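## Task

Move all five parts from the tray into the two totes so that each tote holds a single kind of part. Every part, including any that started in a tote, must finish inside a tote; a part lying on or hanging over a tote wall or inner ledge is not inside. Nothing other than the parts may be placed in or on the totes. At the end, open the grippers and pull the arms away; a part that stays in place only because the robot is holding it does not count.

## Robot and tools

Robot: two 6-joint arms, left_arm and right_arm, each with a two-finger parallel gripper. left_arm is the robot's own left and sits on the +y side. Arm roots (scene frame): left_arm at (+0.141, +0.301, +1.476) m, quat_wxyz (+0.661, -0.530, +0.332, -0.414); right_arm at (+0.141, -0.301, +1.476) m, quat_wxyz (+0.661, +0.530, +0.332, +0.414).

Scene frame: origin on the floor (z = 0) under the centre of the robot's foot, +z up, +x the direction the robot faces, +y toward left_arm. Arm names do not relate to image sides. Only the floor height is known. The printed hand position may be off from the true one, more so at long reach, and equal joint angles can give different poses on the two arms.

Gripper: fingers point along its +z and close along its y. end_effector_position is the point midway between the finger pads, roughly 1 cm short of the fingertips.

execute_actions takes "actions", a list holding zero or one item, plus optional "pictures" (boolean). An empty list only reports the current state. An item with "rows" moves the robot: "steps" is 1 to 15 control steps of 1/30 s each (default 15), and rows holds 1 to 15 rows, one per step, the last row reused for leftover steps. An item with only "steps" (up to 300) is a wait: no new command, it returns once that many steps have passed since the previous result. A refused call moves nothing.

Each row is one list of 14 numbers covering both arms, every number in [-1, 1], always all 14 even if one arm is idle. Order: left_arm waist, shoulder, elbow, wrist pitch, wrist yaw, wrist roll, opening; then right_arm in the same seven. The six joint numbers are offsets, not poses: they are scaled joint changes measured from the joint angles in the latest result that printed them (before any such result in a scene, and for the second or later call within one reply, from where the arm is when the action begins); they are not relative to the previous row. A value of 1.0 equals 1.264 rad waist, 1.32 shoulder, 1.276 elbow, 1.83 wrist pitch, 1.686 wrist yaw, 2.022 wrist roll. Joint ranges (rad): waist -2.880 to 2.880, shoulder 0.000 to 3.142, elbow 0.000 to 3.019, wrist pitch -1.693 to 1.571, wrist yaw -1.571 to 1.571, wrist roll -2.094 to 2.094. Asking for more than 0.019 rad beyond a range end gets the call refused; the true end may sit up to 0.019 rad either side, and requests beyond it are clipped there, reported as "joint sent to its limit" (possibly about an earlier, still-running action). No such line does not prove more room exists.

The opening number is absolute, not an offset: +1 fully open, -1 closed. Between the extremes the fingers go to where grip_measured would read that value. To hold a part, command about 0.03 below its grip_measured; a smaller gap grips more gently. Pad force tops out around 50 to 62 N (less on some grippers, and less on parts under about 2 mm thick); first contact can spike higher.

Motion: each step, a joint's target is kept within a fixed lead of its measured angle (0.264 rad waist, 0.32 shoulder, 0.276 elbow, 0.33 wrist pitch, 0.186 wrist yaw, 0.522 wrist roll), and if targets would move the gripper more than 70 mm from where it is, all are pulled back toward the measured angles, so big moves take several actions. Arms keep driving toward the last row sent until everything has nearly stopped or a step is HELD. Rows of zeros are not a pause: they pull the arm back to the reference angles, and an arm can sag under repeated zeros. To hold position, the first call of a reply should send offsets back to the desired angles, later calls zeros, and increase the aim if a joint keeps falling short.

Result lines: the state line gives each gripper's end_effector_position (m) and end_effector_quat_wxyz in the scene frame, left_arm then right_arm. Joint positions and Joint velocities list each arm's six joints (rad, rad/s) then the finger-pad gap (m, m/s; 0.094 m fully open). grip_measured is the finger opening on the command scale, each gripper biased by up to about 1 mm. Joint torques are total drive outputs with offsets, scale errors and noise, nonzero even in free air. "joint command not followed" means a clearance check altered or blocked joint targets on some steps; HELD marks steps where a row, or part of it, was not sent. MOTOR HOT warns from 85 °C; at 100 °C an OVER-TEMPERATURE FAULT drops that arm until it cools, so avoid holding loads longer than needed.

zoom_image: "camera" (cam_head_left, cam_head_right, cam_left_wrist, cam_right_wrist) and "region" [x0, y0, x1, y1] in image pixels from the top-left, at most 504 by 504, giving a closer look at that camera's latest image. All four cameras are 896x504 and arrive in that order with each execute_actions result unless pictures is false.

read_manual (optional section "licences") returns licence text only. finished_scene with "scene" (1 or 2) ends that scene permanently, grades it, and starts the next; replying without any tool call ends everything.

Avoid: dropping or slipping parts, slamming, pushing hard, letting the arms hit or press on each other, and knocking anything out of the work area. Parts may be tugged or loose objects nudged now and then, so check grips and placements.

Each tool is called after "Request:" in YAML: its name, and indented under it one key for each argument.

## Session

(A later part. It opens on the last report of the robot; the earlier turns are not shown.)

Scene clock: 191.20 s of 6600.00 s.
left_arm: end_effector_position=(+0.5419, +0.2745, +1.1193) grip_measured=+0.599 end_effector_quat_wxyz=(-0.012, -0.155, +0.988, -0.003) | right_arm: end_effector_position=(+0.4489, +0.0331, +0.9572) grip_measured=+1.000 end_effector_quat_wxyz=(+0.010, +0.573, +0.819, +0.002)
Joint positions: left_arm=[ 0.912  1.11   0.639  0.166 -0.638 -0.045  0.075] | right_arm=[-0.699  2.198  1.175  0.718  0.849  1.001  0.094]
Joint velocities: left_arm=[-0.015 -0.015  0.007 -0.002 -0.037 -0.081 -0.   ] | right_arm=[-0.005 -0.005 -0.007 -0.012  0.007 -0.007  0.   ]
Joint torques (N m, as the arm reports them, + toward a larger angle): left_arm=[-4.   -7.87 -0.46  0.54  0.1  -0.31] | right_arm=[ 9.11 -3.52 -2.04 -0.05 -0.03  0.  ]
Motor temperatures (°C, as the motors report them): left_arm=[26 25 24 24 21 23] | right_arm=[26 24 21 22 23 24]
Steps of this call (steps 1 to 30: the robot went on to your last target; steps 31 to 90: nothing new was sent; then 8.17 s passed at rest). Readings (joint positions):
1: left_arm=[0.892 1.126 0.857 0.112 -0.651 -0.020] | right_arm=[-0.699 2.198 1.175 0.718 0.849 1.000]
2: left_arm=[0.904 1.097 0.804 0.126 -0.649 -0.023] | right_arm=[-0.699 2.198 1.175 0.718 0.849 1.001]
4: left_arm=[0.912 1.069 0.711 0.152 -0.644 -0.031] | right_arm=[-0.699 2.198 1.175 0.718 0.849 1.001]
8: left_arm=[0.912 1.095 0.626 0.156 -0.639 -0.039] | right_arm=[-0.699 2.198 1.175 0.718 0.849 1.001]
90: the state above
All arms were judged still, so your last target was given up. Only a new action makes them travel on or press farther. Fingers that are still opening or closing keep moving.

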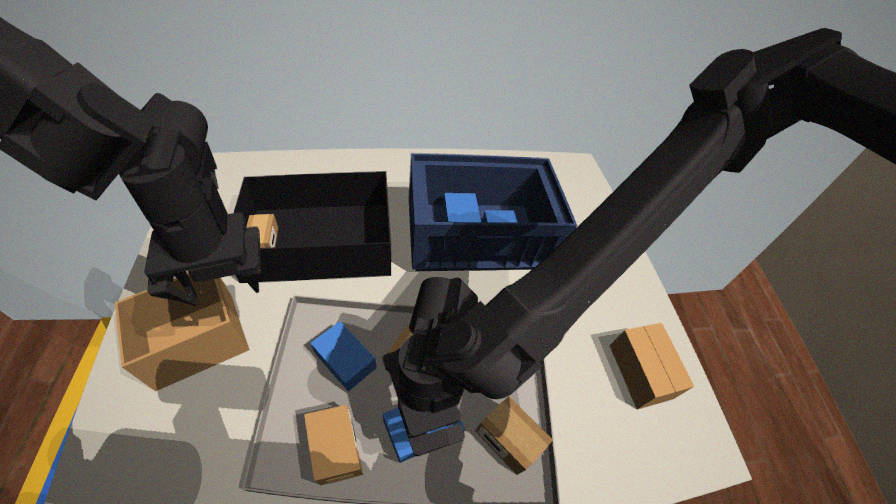

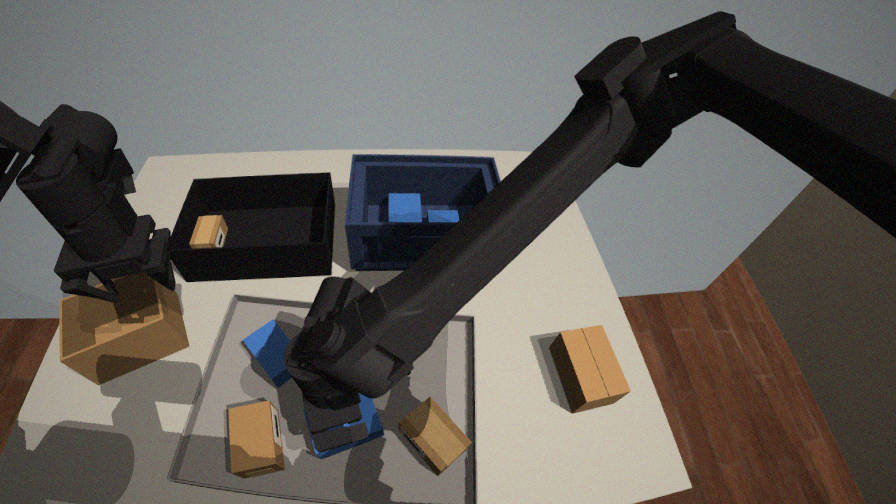

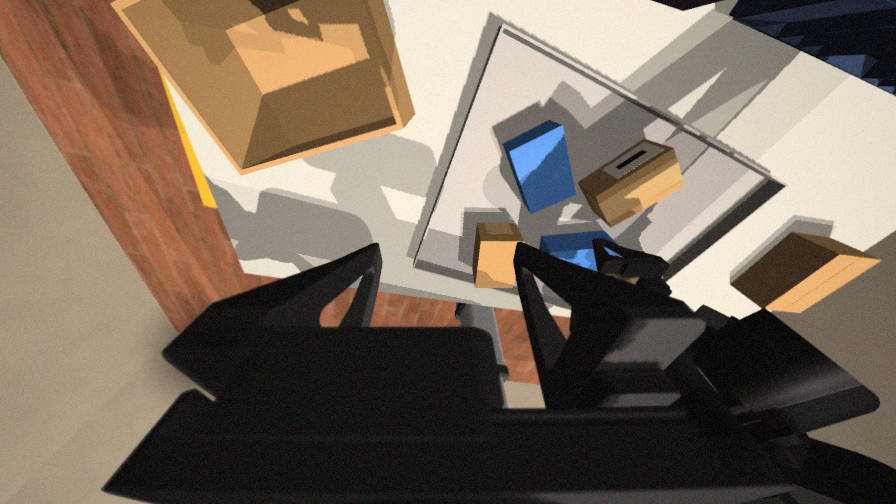

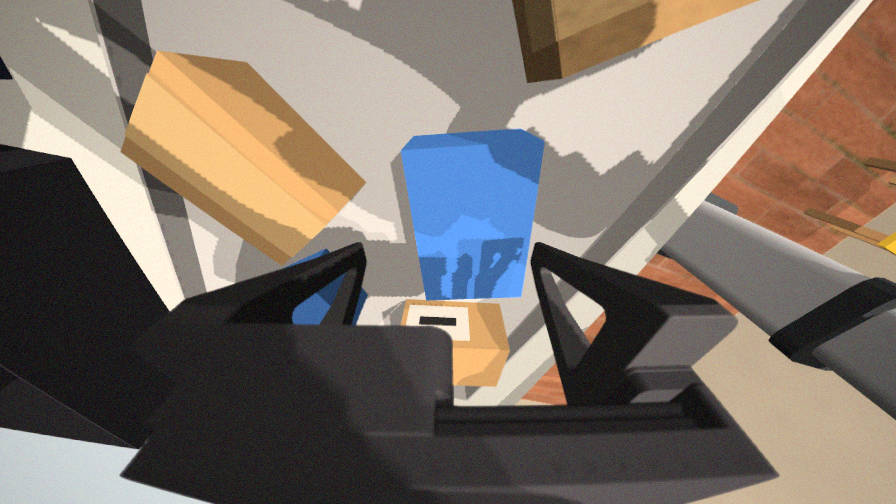

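Request:
execute_actions:
  actions:
    - {"rows":[[0,0,0,0,0,0,0.6,-0.016,0.003,-0.008,0,-0.003,-0.008,1],[0,0,0,0,0,0,0.6,-0.022,0.006,-0.014,0,-0.005,-0.016,1],[0,0,0,0,0,0,0.6,-0.025,0.009,-0.02,0,-0.008,-0.024,1],[0,0,0,0,0,0,0.6,-0.026,0.012,-0.025,0,-0.011,-0.035,1]],"steps":12}

Request:
execute_actions:
  actions:
    - {"steps":6}

Scene clock: 200.57 s of 6600.00 s.
left_arm: end_effector_position=(+0.5419, +0.2745, +1.1193) grip_measured=+0.599 end_effector_quat_wxyz=(-0.012, -0.155, +0.988, -0.003) | right_arm: end_effector_position=(+0.4450, +0.0282, +0.9507) grip_measured=+1.000 end_effector_quat_wxyz=(+0.007, +0.550, +0.835, +0.000)
Joint positions: left_arm=[ 0.912  1.11   0.639  0.166 -0.638 -0.045  0.075] | right_arm=[-0.713  2.202  1.175  0.718  0.835  0.945  0.094]
Joint velocities: left_arm=[-0.024 -0.015  0.012 -0.002 -0.037 -0.007 -0.001] | right_arm=[ 0.005  0.015  0.007 -0.007 -0.051 -0.022  0.   ]
Joint torques (N m, as the arm reports them, + toward a larger angle): left_arm=[-4.5  -7.19 -0.74 -0.24  0.01 -0.12] | right_arm=[ 8.78 -3.47 -4.84  0.4  -0.06 -0.14]
Motor temperatures (°C, as the motors report them): left_arm=[25 25 24 24 21 23] | right_arm=[26 24 21 22 23 24]
Steps of this call (steps 1 to 90: nothing new was sent; then 5.97 s passed at rest; steps 91 to 102: all 12 steps of this action). Readings (joint positions):
91: left_arm=[0.912 1.110 0.639 0.166 -0.638 -0.045] | right_arm=[-0.699 2.198 1.175 0.718 0.849 1.000]
92: left_arm=[0.912 1.110 0.639 0.166 -0.638 -0.045] | right_arm=[-0.699 2.198 1.175 0.718 0.847 0.996]
94: left_arm=[0.912 1.110 0.639 0.166 -0.638 -0.045] | right_arm=[-0.701 2.198 1.175 0.718 0.839 0.981]
98: left_arm=[0.912 1.110 0.639 0.166 -0.638 -0.045] | right_arm=[-0.709 2.200 1.175 0.718 0.835 0.955]
102: the state above

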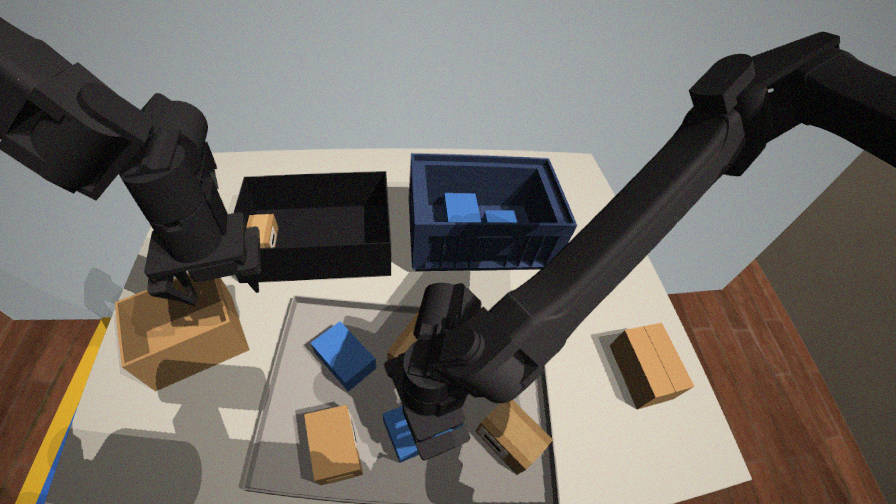

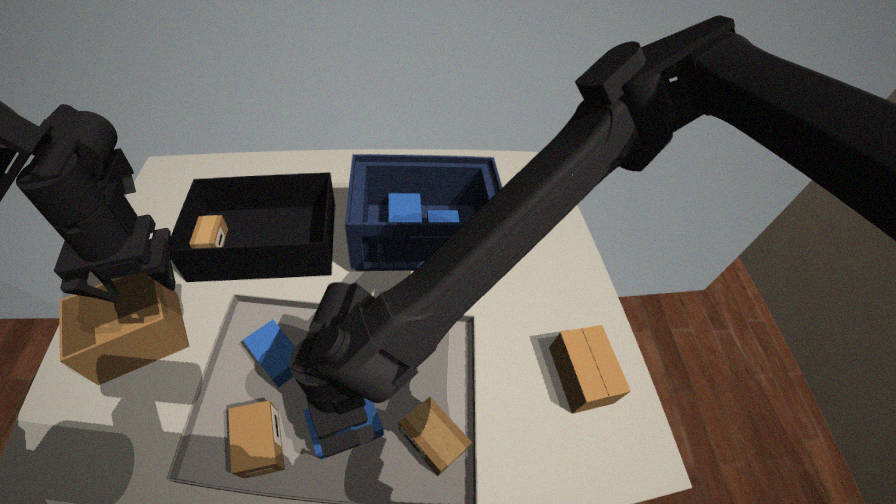

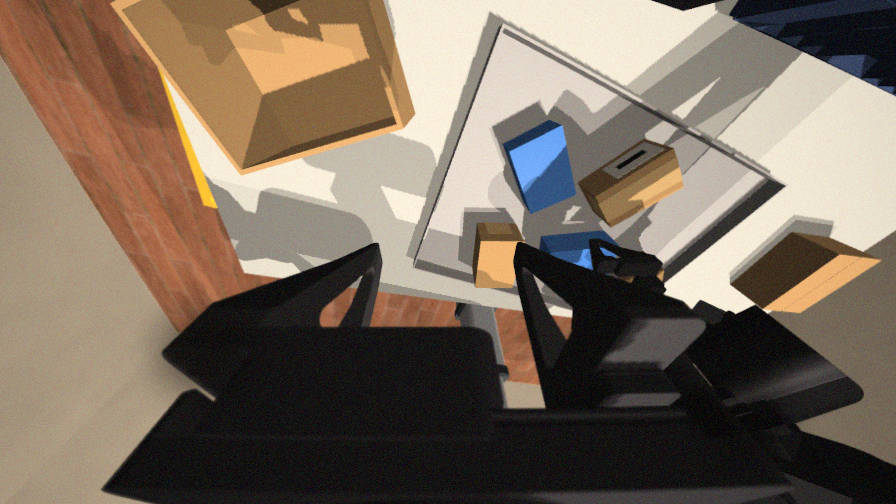

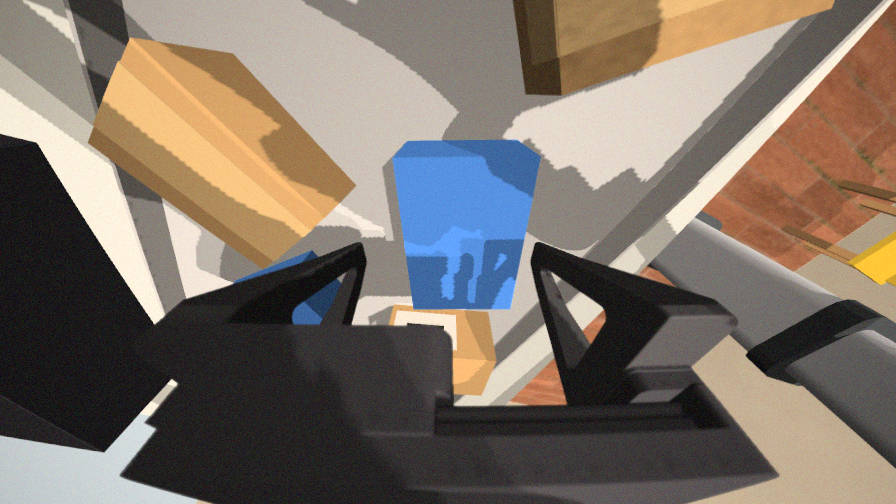

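Scene clock: 200.77 s of 6600.00 s.
left_arm: end_effector_position=(+0.5419, +0.2745, +1.1193) grip_measured=+0.599 end_effector_quat_wxyz=(-0.012, -0.155, +0.988, -0.003) | right_arm: end_effector_position=(+0.4449, +0.0280, +0.9505) grip_measured=+1.000 end_effector_quat_wxyz=(+0.007, +0.548, +0.836, -0.000)
Joint positions: left_arm=[ 0.912  1.11   0.639  0.166 -0.638 -0.045  0.075] | right_arm=[-0.714  2.202  1.175  0.718  0.835  0.94   0.094]
Joint velocities: left_arm=[-0.015  0.005  0.002 -0.012 -0.022  0.051 -0.001] | right_arm=[-0.005 -0.005  0.007 -0.012 -0.081  0.066  0.   ]
Joint torques (N m, as the arm reports them, + toward a larger angle): left_arm=[-4.28 -7.13 -0.72 -0.2   0.02 -0.13] | right_arm=[ 8.11 -3.34 -4.76  0.41 -0.05 -0.18]
Motor temperatures (°C, as the motors report them): left_arm=[25 25 24 24 21 23] | right_arm=[26 24 22 22 23 24]
Steps of this call (steps 1 to 6: the robot went on to your last target). Readings (joint positions):
1: left_arm=[0.912 1.110 0.639 0.166 -0.638 -0.045] | right_arm=[-0.714 2.202 1.175 0.718 0.835 0.944]
2: left_arm=[0.912 1.110 0.639 0.166 -0.638 -0.045] | right_arm=[-0.714 2.202 1.175 0.718 0.835 0.943]
4: left_arm=[0.912 1.110 0.639 0.166 -0.638 -0.045] | right_arm=[-0.714 2.202 1.175 0.718 0.835 0.941]
6: the state above

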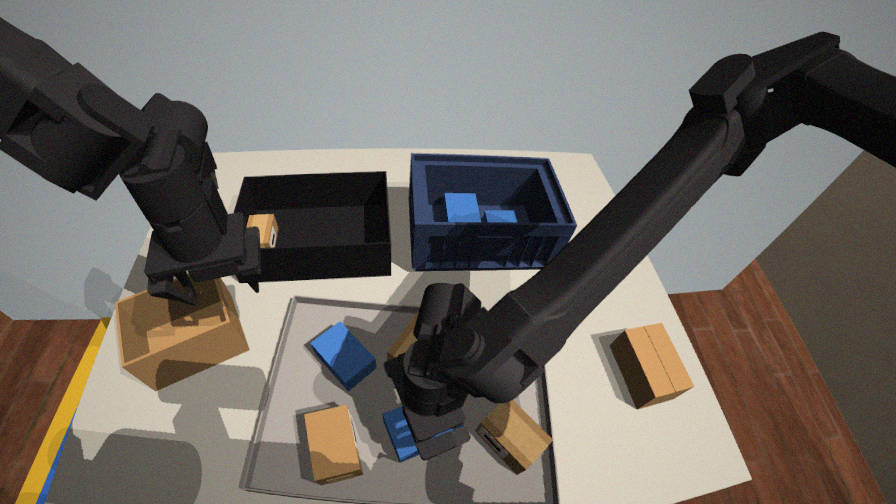

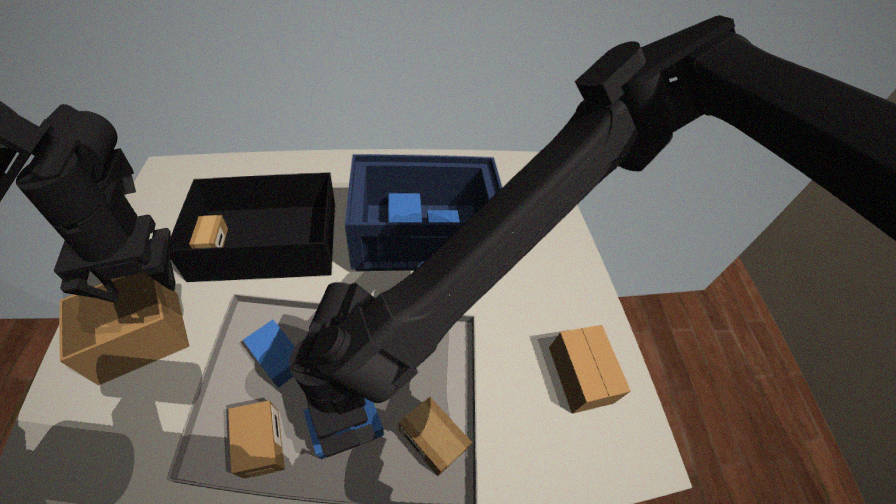

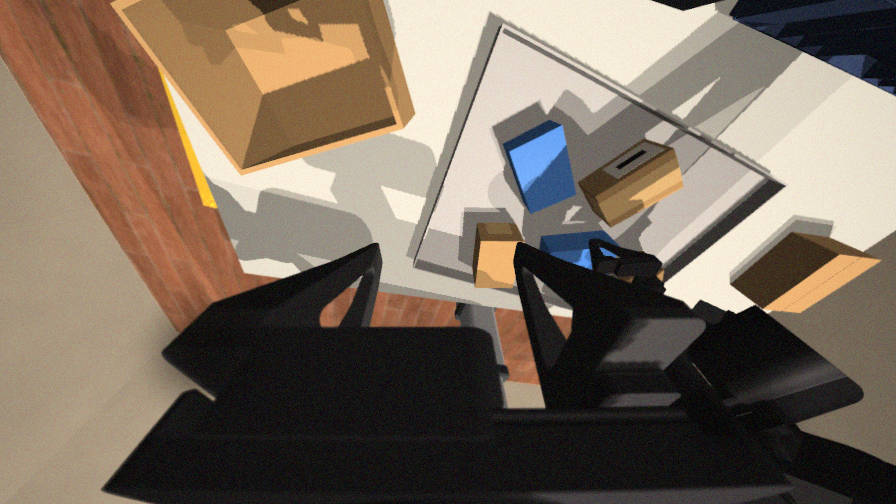

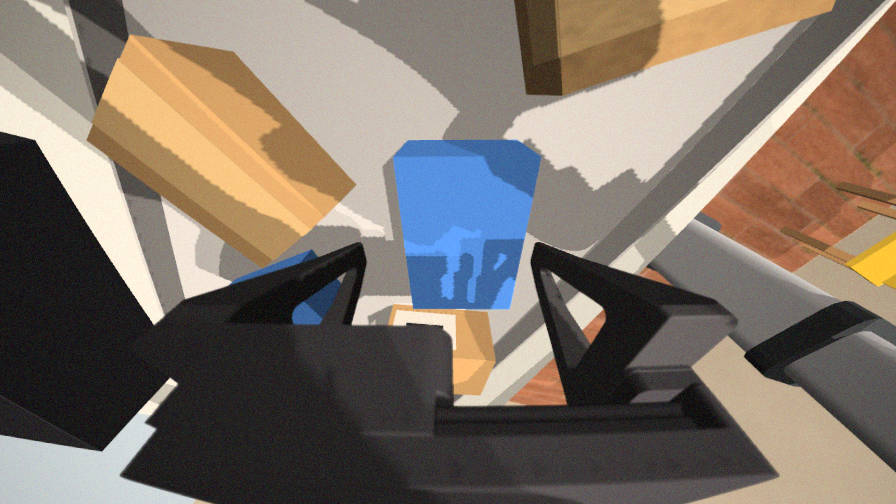

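Request:
execute_actions:
  actions:
    - {"rows":[[0,0,0,0,0,0,0.6,-0.012,0.008,0,0,-0.004,0,1],[0,0,0,0,0,0,0.6,-0.018,0.014,0,-0.002,-0.008,0,1],[0,0,0,0,0,0,0.6,-0.021,0.019,0,-0.004,-0.011,0,1],[0,0,0,0,0,0,0.6,-0.023,0.022,0.008,-0.005,-0.013,0,1],[0,0,0,0,0,0,0.6,-0.025,0.025,0.016,-0.006,-0.015,0,1],[0,0,0,0,0,0,0.6,-0.028,0.029,0.024,-0.007,-0.018,0,1],[0,0,0,0,0,0,0.6,-0.031,0.033,0.031,-0.008,-0.020,0,1],[0,0,0,0,0,0,0.6,-0.034,0.037,0.038,-0.009,-0.022,0,1],[0,0,0,0,0,0,0.6,-0.037,0.041,0.045,-0.010,-0.025,0,1],[0,0,0,0,0,0,0.6,-0.040,0.045,0.052,-0.012,-0.027,0,1],[0,0,0,0,0,0,0.6,-0.043,0.049,0.059,-0.013,-0.029,0,1],[0,0,0,0,0,0,0.6,-0.046,0.053,0.066,-0.014,-0.031,0,1],[0,0,0,0,0,0,0.6,-0.048,0.056,0.072,-0.015,-0.033,0,1],[0,0,0,0,0,0,0.6,-0.050,0.059,0.077,-0.016,-0.035,0,1],[0,0,0,0,0,0,0.6,-0.051,0.060,0.080,-0.016,-0.036,0,1]],"steps":15}

Request:
execute_actions:
  actions:
    - {"steps":8}

Scene clock: 207.13 s of 6600.00 s.
left_arm: end_effector_position=(+0.5419, +0.2745, +1.1193) grip_measured=+0.599 end_effector_quat_wxyz=(-0.012, -0.155, +0.988, -0.003) | right_arm: end_effector_position=(+0.4390, +0.0354, +0.9153) grip_measured=+1.000 end_effector_quat_wxyz=(+0.002, +0.552, +0.834, +0.006)
Joint positions: left_arm=[ 0.912  1.11   0.639  0.166 -0.638 -0.045  0.075] | right_arm=[-0.754  2.267  1.26   0.703  0.781  0.938  0.094]
Joint velocities: left_arm=[ 0.005 -0.005 -0.002  0.012 -0.007 -0.081  0.001] | right_arm=[-0.132  0.083  0.159 -0.056 -0.051  0.022  0.   ]
Joint torques (N m, as the arm reports them, + toward a larger angle): left_arm=[-4.45 -7.12 -0.71 -0.19  0.01 -0.14] | right_arm=[ 7.99 -3.87 -2.03 -0.17 -0.12 -0.07]
Motor temperatures (°C, as the motors report them): left_arm=[25 25 24 24 21 23] | right_arm=[26 24 22 22 23 24]
Steps of this call (steps 1 to 15: the robot went on to your last target; steps 16 to 90: nothing new was sent; then 2.87 s passed at rest; steps 91 to 105: all 15 steps of this action). Readings (joint positions):
91: left_arm=[0.912 1.110 0.639 0.166 -0.638 -0.045] | right_arm=[-0.714 2.202 1.175 0.718 0.834 0.938]
92: left_arm=[0.912 1.110 0.639 0.166 -0.638 -0.045] | right_arm=[-0.714 2.202 1.175 0.718 0.831 0.938]
94: left_arm=[0.912 1.110 0.639 0.166 -0.638 -0.045] | right_arm=[-0.715 2.205 1.176 0.718 0.822 0.938]
98: left_arm=[0.912 1.110 0.639 0.166 -0.638 -0.045] | right_arm=[-0.723 2.227 1.200 0.716 0.806 0.938]
105: the state above

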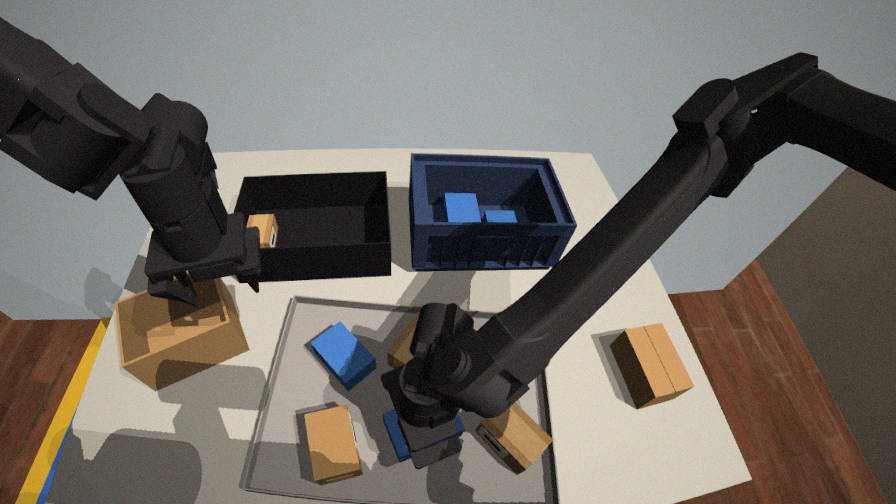

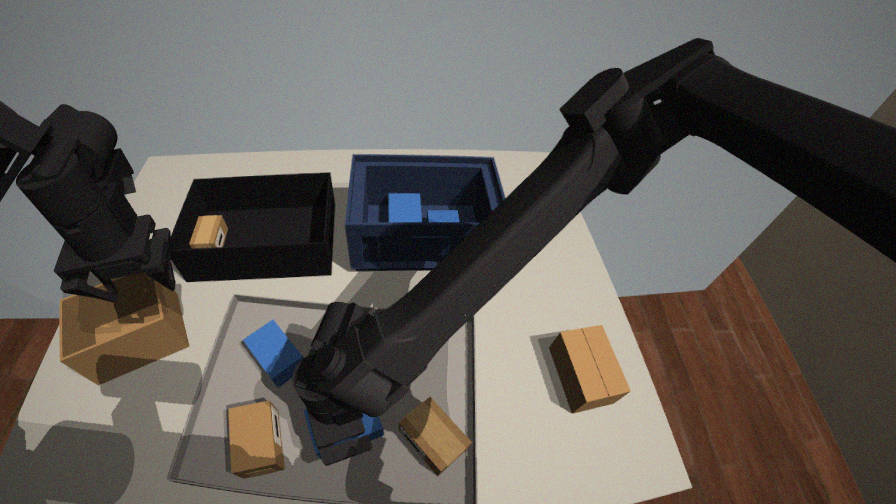

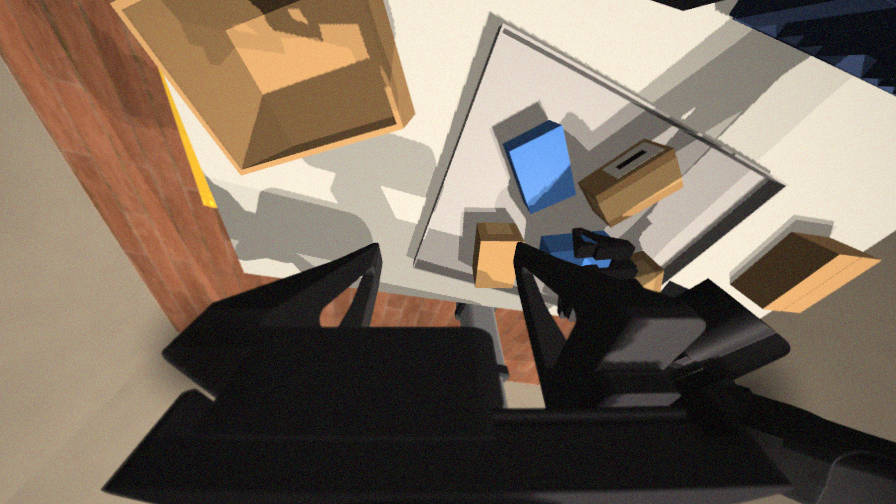

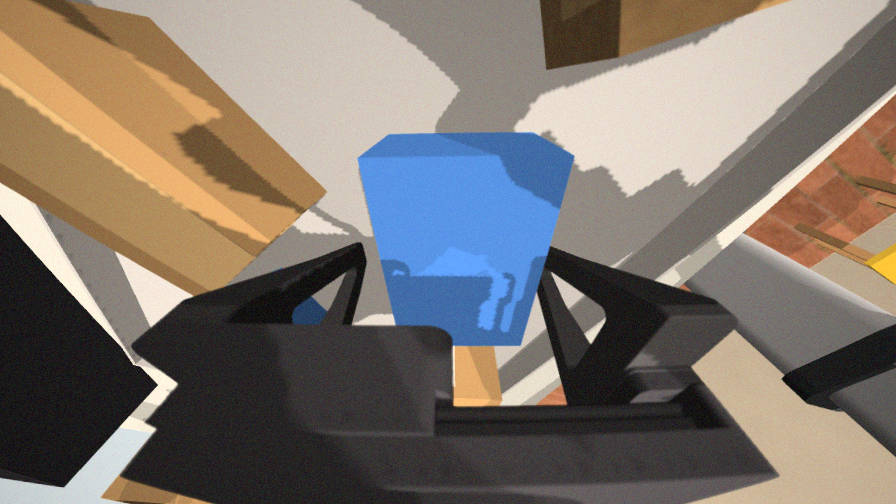

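Scene clock: 207.40 s of 6600.00 s.
left_arm: end_effector_position=(+0.5419, +0.2745, +1.1193) grip_measured=+0.599 end_effector_quat_wxyz=(-0.012, -0.155, +0.988, -0.003) | right_arm: end_effector_position=(+0.4388, +0.0313, +0.9087) grip_measured=+1.000 end_effector_quat_wxyz=(+0.003, +0.554, +0.832, +0.002)
Joint positions: left_arm=[ 0.912  1.11   0.639  0.166 -0.638 -0.045  0.075] | right_arm=[-0.765  2.272  1.27   0.701  0.779  0.938  0.094]
Joint velocities: left_arm=[ 0.015  0.005  0.012 -0.002 -0.037 -0.081  0.001] | right_arm=[-0.005 -0.005  0.007  0.002 -0.022  0.022  0.   ]
Joint torques (N m, as the arm reports them, + toward a larger angle): left_arm=[-4.4  -7.23 -0.71 -0.21  0.02 -0.14] | right_arm=[ 8.69 -3.11 -2.06 -0.11 -0.06 -0.06]
Motor temperatures (°C, as the motors report them): left_arm=[25 25 24 24 21 23] | right_arm=[26 24 22 22 23 24]
Steps of this call (steps 1 to 8: the robot went on to your last target). Readings (joint positions):
1: left_arm=[0.912 1.110 0.639 0.166 -0.638 -0.045] | right_arm=[-0.758 2.270 1.266 0.702 0.780 0.938]
2: left_arm=[0.912 1.110 0.639 0.166 -0.638 -0.045] | right_arm=[-0.761 2.272 1.269 0.701 0.779 0.938]
4: left_arm=[0.912 1.110 0.639 0.166 -0.638 -0.045] | right_arm=[-0.765 2.272 1.270 0.701 0.779 0.938]
8: the state above

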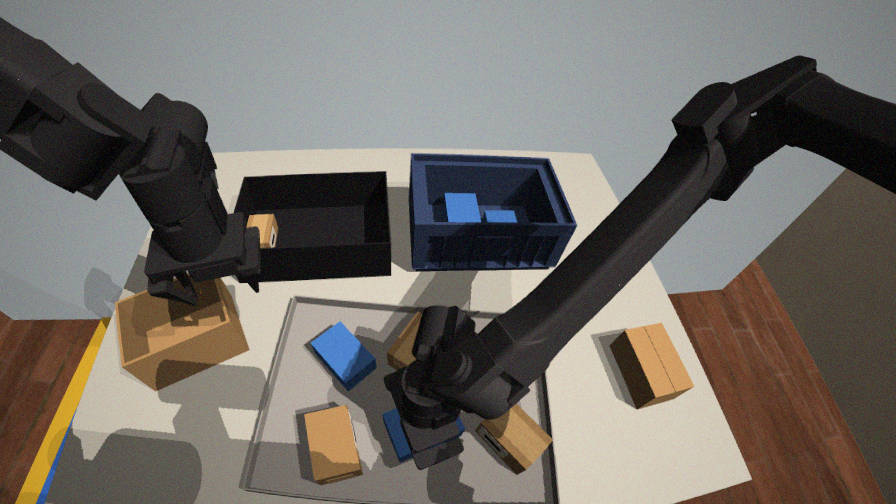

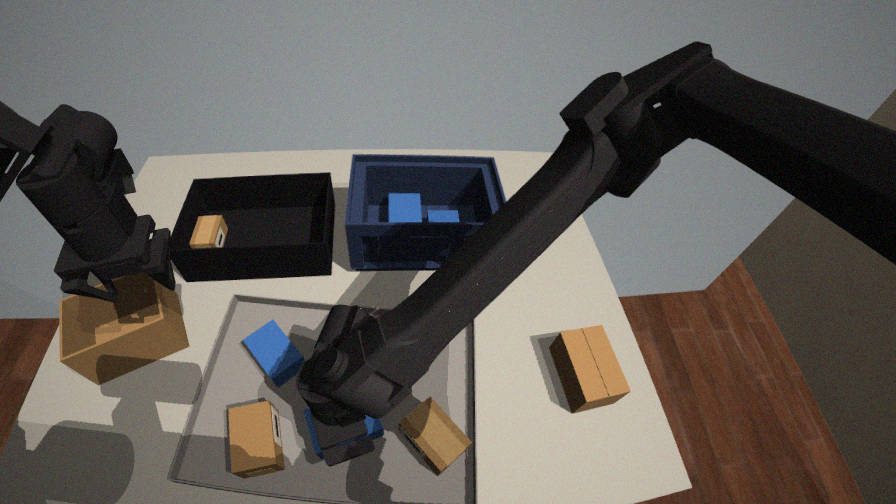

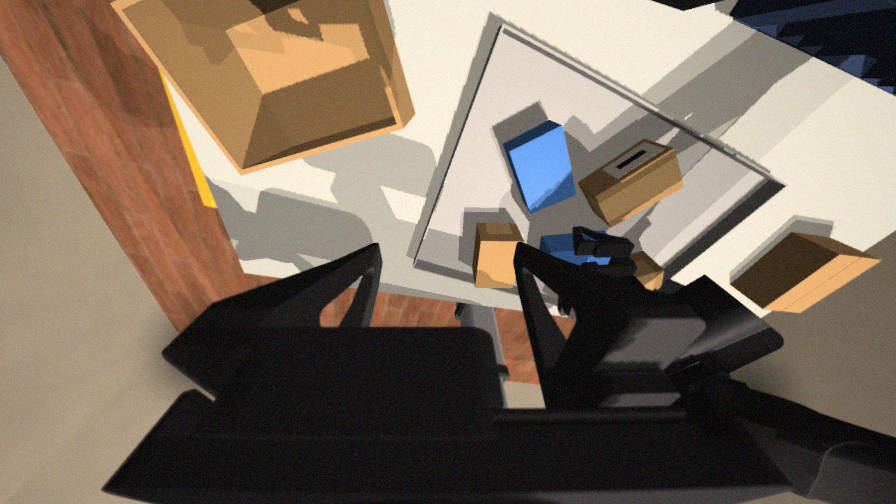

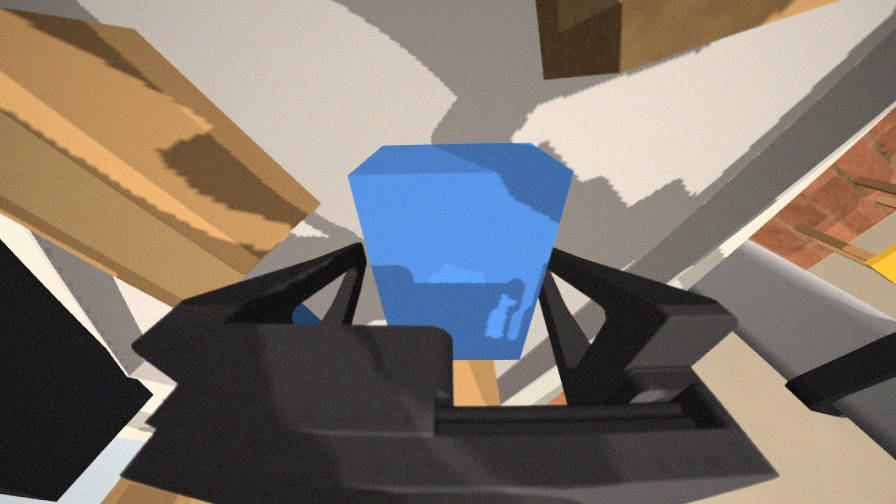

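Request:
execute_actions:
  actions:
    - {"rows":[[0,0,0,0,0,0,0.6,0,0,0,0,0,0,0.85],[0,0,0,0,0,0,0.6,0,0,0,0,0,0,0.7],[0,0,0,0,0,0,0.6,0,0,0,0,0,0,0.6],[0,0,0,0,0,0,0.6,0,0,0,0,0,0,0.55],[0,0,0,0,0,0,0.6,0,0,0,0,0,0,0.5],[0,0,0,0,0,0,0.6,0,0,0,0,0,0,0.46]],"steps":14}
  pictures: false

Scene clock: 209.93 s of 6600.00 s.
left_arm: end_effector_position=(+0.5419, +0.2745, +1.1193) grip_measured=+0.599 end_effector_quat_wxyz=(-0.012, -0.155, +0.988, -0.003) | right_arm: end_effector_position=(+0.4388, +0.0313, +0.9087) grip_measured=+0.474 end_effector_quat_wxyz=(+0.003, +0.554, +0.832, +0.002)
Joint positions: left_arm=[ 0.912  1.11   0.639  0.166 -0.638 -0.045  0.075] | right_arm=[-0.765  2.272  1.27   0.701  0.779  0.938  0.069]
Joint velocities: left_arm=[-0.005  0.005  0.002 -0.007  0.095 -0.007  0.001] | right_arm=[ 0.015  0.005 -0.007  0.017 -0.037 -0.007 -0.002]
Joint torques (N m, as the arm reports them, + toward a larger angle): left_arm=[-4.38 -7.16 -0.73 -0.2   0.03 -0.13] | right_arm=[ 9.91 -4.04 -2.63  0.38  0.15 -0.07]
Motor temperatures (°C, as the motors report them): left_arm=[25 25 24 24 21 23] | right_arm=[26 24 22 22 23 24]
Steps of this call (steps 1 to 30: the robot went on to your last target; steps 31 to 62: nothing new was sent; steps 63 to 76: all 14 steps of this action). Readings (joint positions):
63: left_arm=[0.912 1.110 0.639 0.166 -0.638 -0.045] | right_arm=[-0.765 2.272 1.270 0.701 0.779 0.938]
64: left_arm=[0.912 1.110 0.639 0.166 -0.638 -0.045] | right_arm=[-0.765 2.272 1.270 0.701 0.779 0.938]
66: left_arm=[0.912 1.110 0.639 0.166 -0.638 -0.045] | right_arm=[-0.765 2.272 1.270 0.701 0.779 0.938]
70: left_arm=[0.912 1.110 0.639 0.166 -0.638 -0.045] | right_arm=[-0.765 2.272 1.270 0.701 0.779 0.938]
76: the state above

Request:
execute_actions:
  actions:
    - {"rows":[[0,0,0,0,0,0,0.6,0.008,0,0,0,0,0,0.43],[0,0,0,0,0,0,0.6,0.016,0,0,0,0,0,0.43],[0,0,0,0,0,0,0.6,0.026,-0.008,-0.012,0.002,0.004,0,0.43],[0,0,0,0,0,0,0.6,0.036,-0.018,-0.030,0.004,0.010,0,0.43],[0,0,0,0,0,0,0.6,0.046,-0.030,-0.050,0.007,0.017,0,0.43],[0,0,0,0,0,0,0.6,0.058,-0.043,-0.070,0.010,0.025,0,0.43],[0,0,0,0,0,0,0.6,0.072,-0.058,-0.092,0.012,0.035,0,0.43],[0,0,0,0,0,0,0.6,0.090,-0.078,-0.115,0.008,0.047,0,0.43],[0,0,0,0,0,0,0.6,0.110,-0.102,-0.140,0.0,0.061,0,0.43],[0,0,0,0,0,0,0.6,0.132,-0.128,-0.165,-0.010,0.076,-0.02,0.43],[0,0,0,0,0,0,0.6,0.154,-0.154,-0.190,-0.020,0.091,-0.05,0.43],[0,0,0,0,0,0,0.6,0.175,-0.179,-0.214,-0.030,0.106,-0.08,0.43],[0,0,0,0,0,0,0.6,0.194,-0.203,-0.237,-0.040,0.120,-0.11,0.43],[0,0,0,0,0,0,0.6,0.210,-0.223,-0.256,-0.047,0.132,-0.14,0.43],[0,0,0,0,0,0,0.6,0.222,-0.238,-0.270,-0.052,0.141,-0.17,0.43]],"steps":15}
  pictures: false

Request:
execute_actions:
  actions:
    - {"steps":6}

Scene clock: 225.33 s of 6600.00 s.
left_arm: end_effector_position=(+0.5419, +0.2745, +1.1193) grip_measured=+0.599 end_effector_quat_wxyz=(-0.012, -0.155, +0.988, -0.003) | right_arm: end_effector_position=(+0.4440, +0.0126, +1.0166) grip_measured=+0.466 end_effector_quat_wxyz=(+0.004, +0.467, +0.883, -0.032)
Joint positions: left_arm=[ 0.912  1.11   0.639  0.166 -0.638 -0.045  0.075] | right_arm=[-0.628  2.084  1.037  0.66   0.973  0.832  0.069]
Joint velocities: left_arm=[ 0.005 -0.005  0.007 -0.017  0.007 -0.007 -0.   ] | right_arm=[ 0.698 -0.796 -0.662 -0.335  0.505 -1.004 -0.   ]
Joint torques (N m, as the arm reports them, + toward a larger angle): left_arm=[-4.45 -7.33 -0.7  -0.24  0.02 -0.13] | right_arm=[12.99 -7.22 -4.37  0.27  0.37 -0.09]
Motor temperatures (°C, as the motors report them): left_arm=[24 25 24 24 21 23] | right_arm=[26 24 22 22 23 24]
Steps of this call (steps 1 to 15: the robot went on to your last target; steps 16 to 90: nothing new was sent; then 11.90 s passed at rest; steps 91 to 105: all 15 steps of this action). Readings (joint positions):
91: left_arm=[0.912 1.110 0.639 0.166 -0.638 -0.045] | right_arm=[-0.765 2.272 1.270 0.701 0.779 0.938]
92: left_arm=[0.912 1.110 0.639 0.166 -0.638 -0.045] | right_arm=[-0.765 2.272 1.270 0.701 0.779 0.938]
94: left_arm=[0.912 1.110 0.639 0.166 -0.638 -0.045] | right_arm=[-0.765 2.272 1.270 0.701 0.784 0.938]
98: left_arm=[0.912 1.110 0.639 0.166 -0.638 -0.045] | right_arm=[-0.749 2.239 1.215 0.705 0.835 0.938]
105: the state above

Scene clock: 225.53 s of 6600.00 s.
left_arm: end_effector_position=(+0.5419, +0.2745, +1.1193) grip_measured=+0.599 end_effector_quat_wxyz=(-0.012, -0.155, +0.988, -0.003) | right_arm: end_effector_position=(+0.4790, +0.0292, +1.0954) grip_measured=+0.466 end_effector_quat_wxyz=(+0.011, +0.382, +0.924, +0.015)
Joint positions: left_arm=[ 0.912  1.11   0.639  0.166 -0.638 -0.045  0.075] | right_arm=[-0.494  1.952  0.948  0.622  1.012  0.667  0.069]
Joint velocities: left_arm=[-0.005 -0.015 -0.002 -0.012 -0.007 -0.022 -0.001] | right_arm=[ 0.366 -0.2   -0.012 -0.012  0.007 -0.505  0.   ]
Joint torques (N m, as the arm reports them, + toward a larger angle): left_arm=[-4.54 -7.2  -0.71 -0.2   0.02 -0.13] | right_arm=[ 9.17 -2.34 -2.96 -0.13  0.32 -0.15]
Motor temperatures (°C, as the motors report them): left_arm=[24 25 24 24 21 23] | right_arm=[26 24 22 22 23 24]
Steps of this call (steps 1 to 6: the robot went on to your last target). Readings (joint positions):
1: left_arm=[0.912 1.110 0.639 0.166 -0.638 -0.045] | right_arm=[-0.604 2.056 1.014 0.649 0.990 0.798]
2: left_arm=[0.912 1.110 0.639 0.166 -0.638 -0.045] | right_arm=[-0.579 2.027 0.992 0.639 1.002 0.762]
4: left_arm=[0.912 1.110 0.639 0.166 -0.638 -0.045] | right_arm=[-0.530 1.978 0.958 0.625 1.011 0.704]
6: the state above

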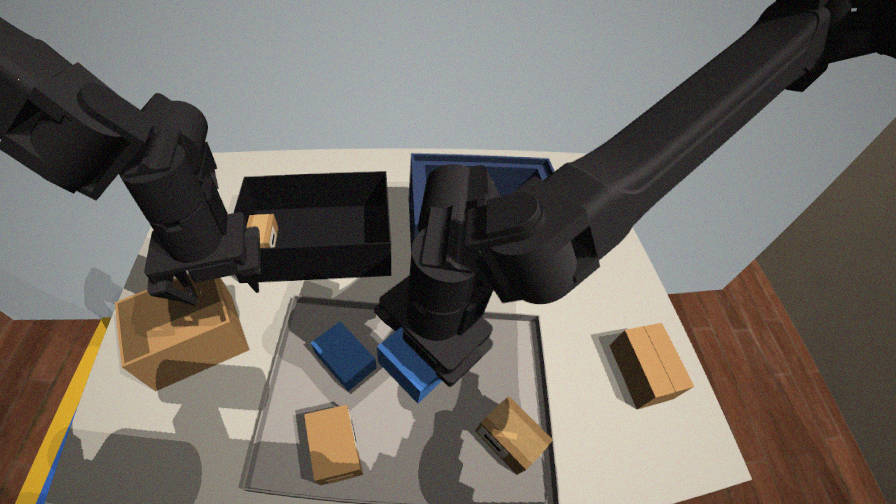

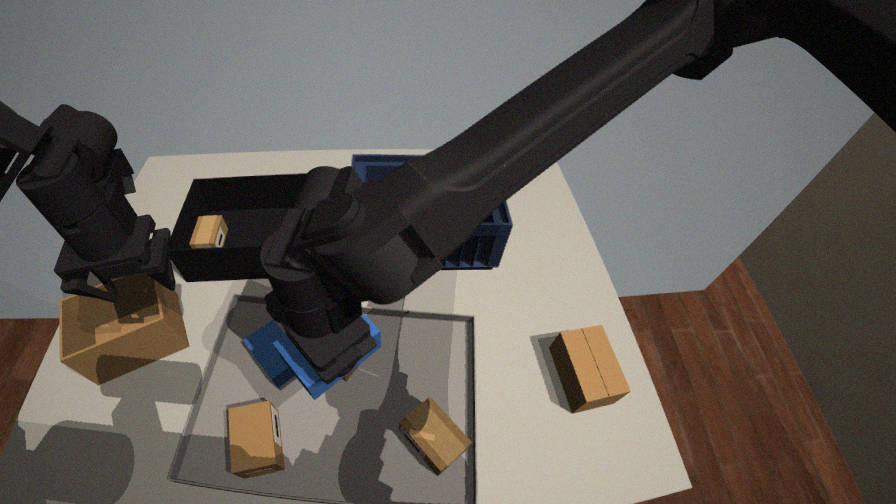

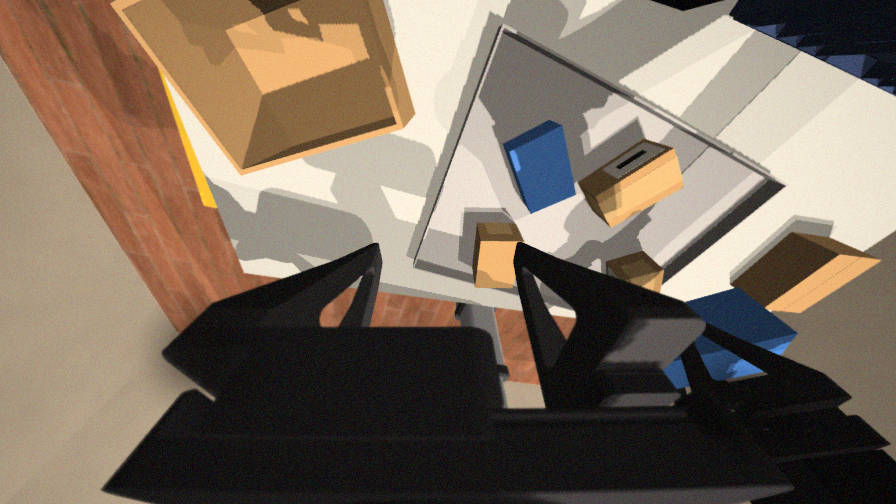

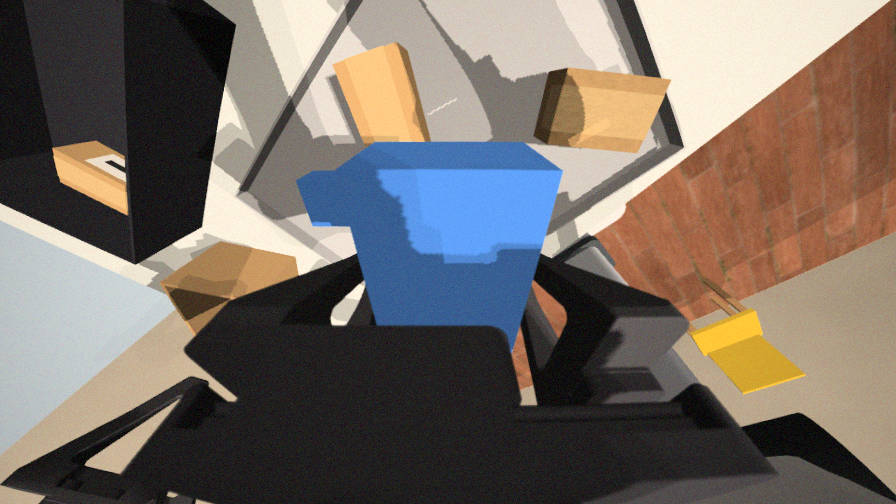

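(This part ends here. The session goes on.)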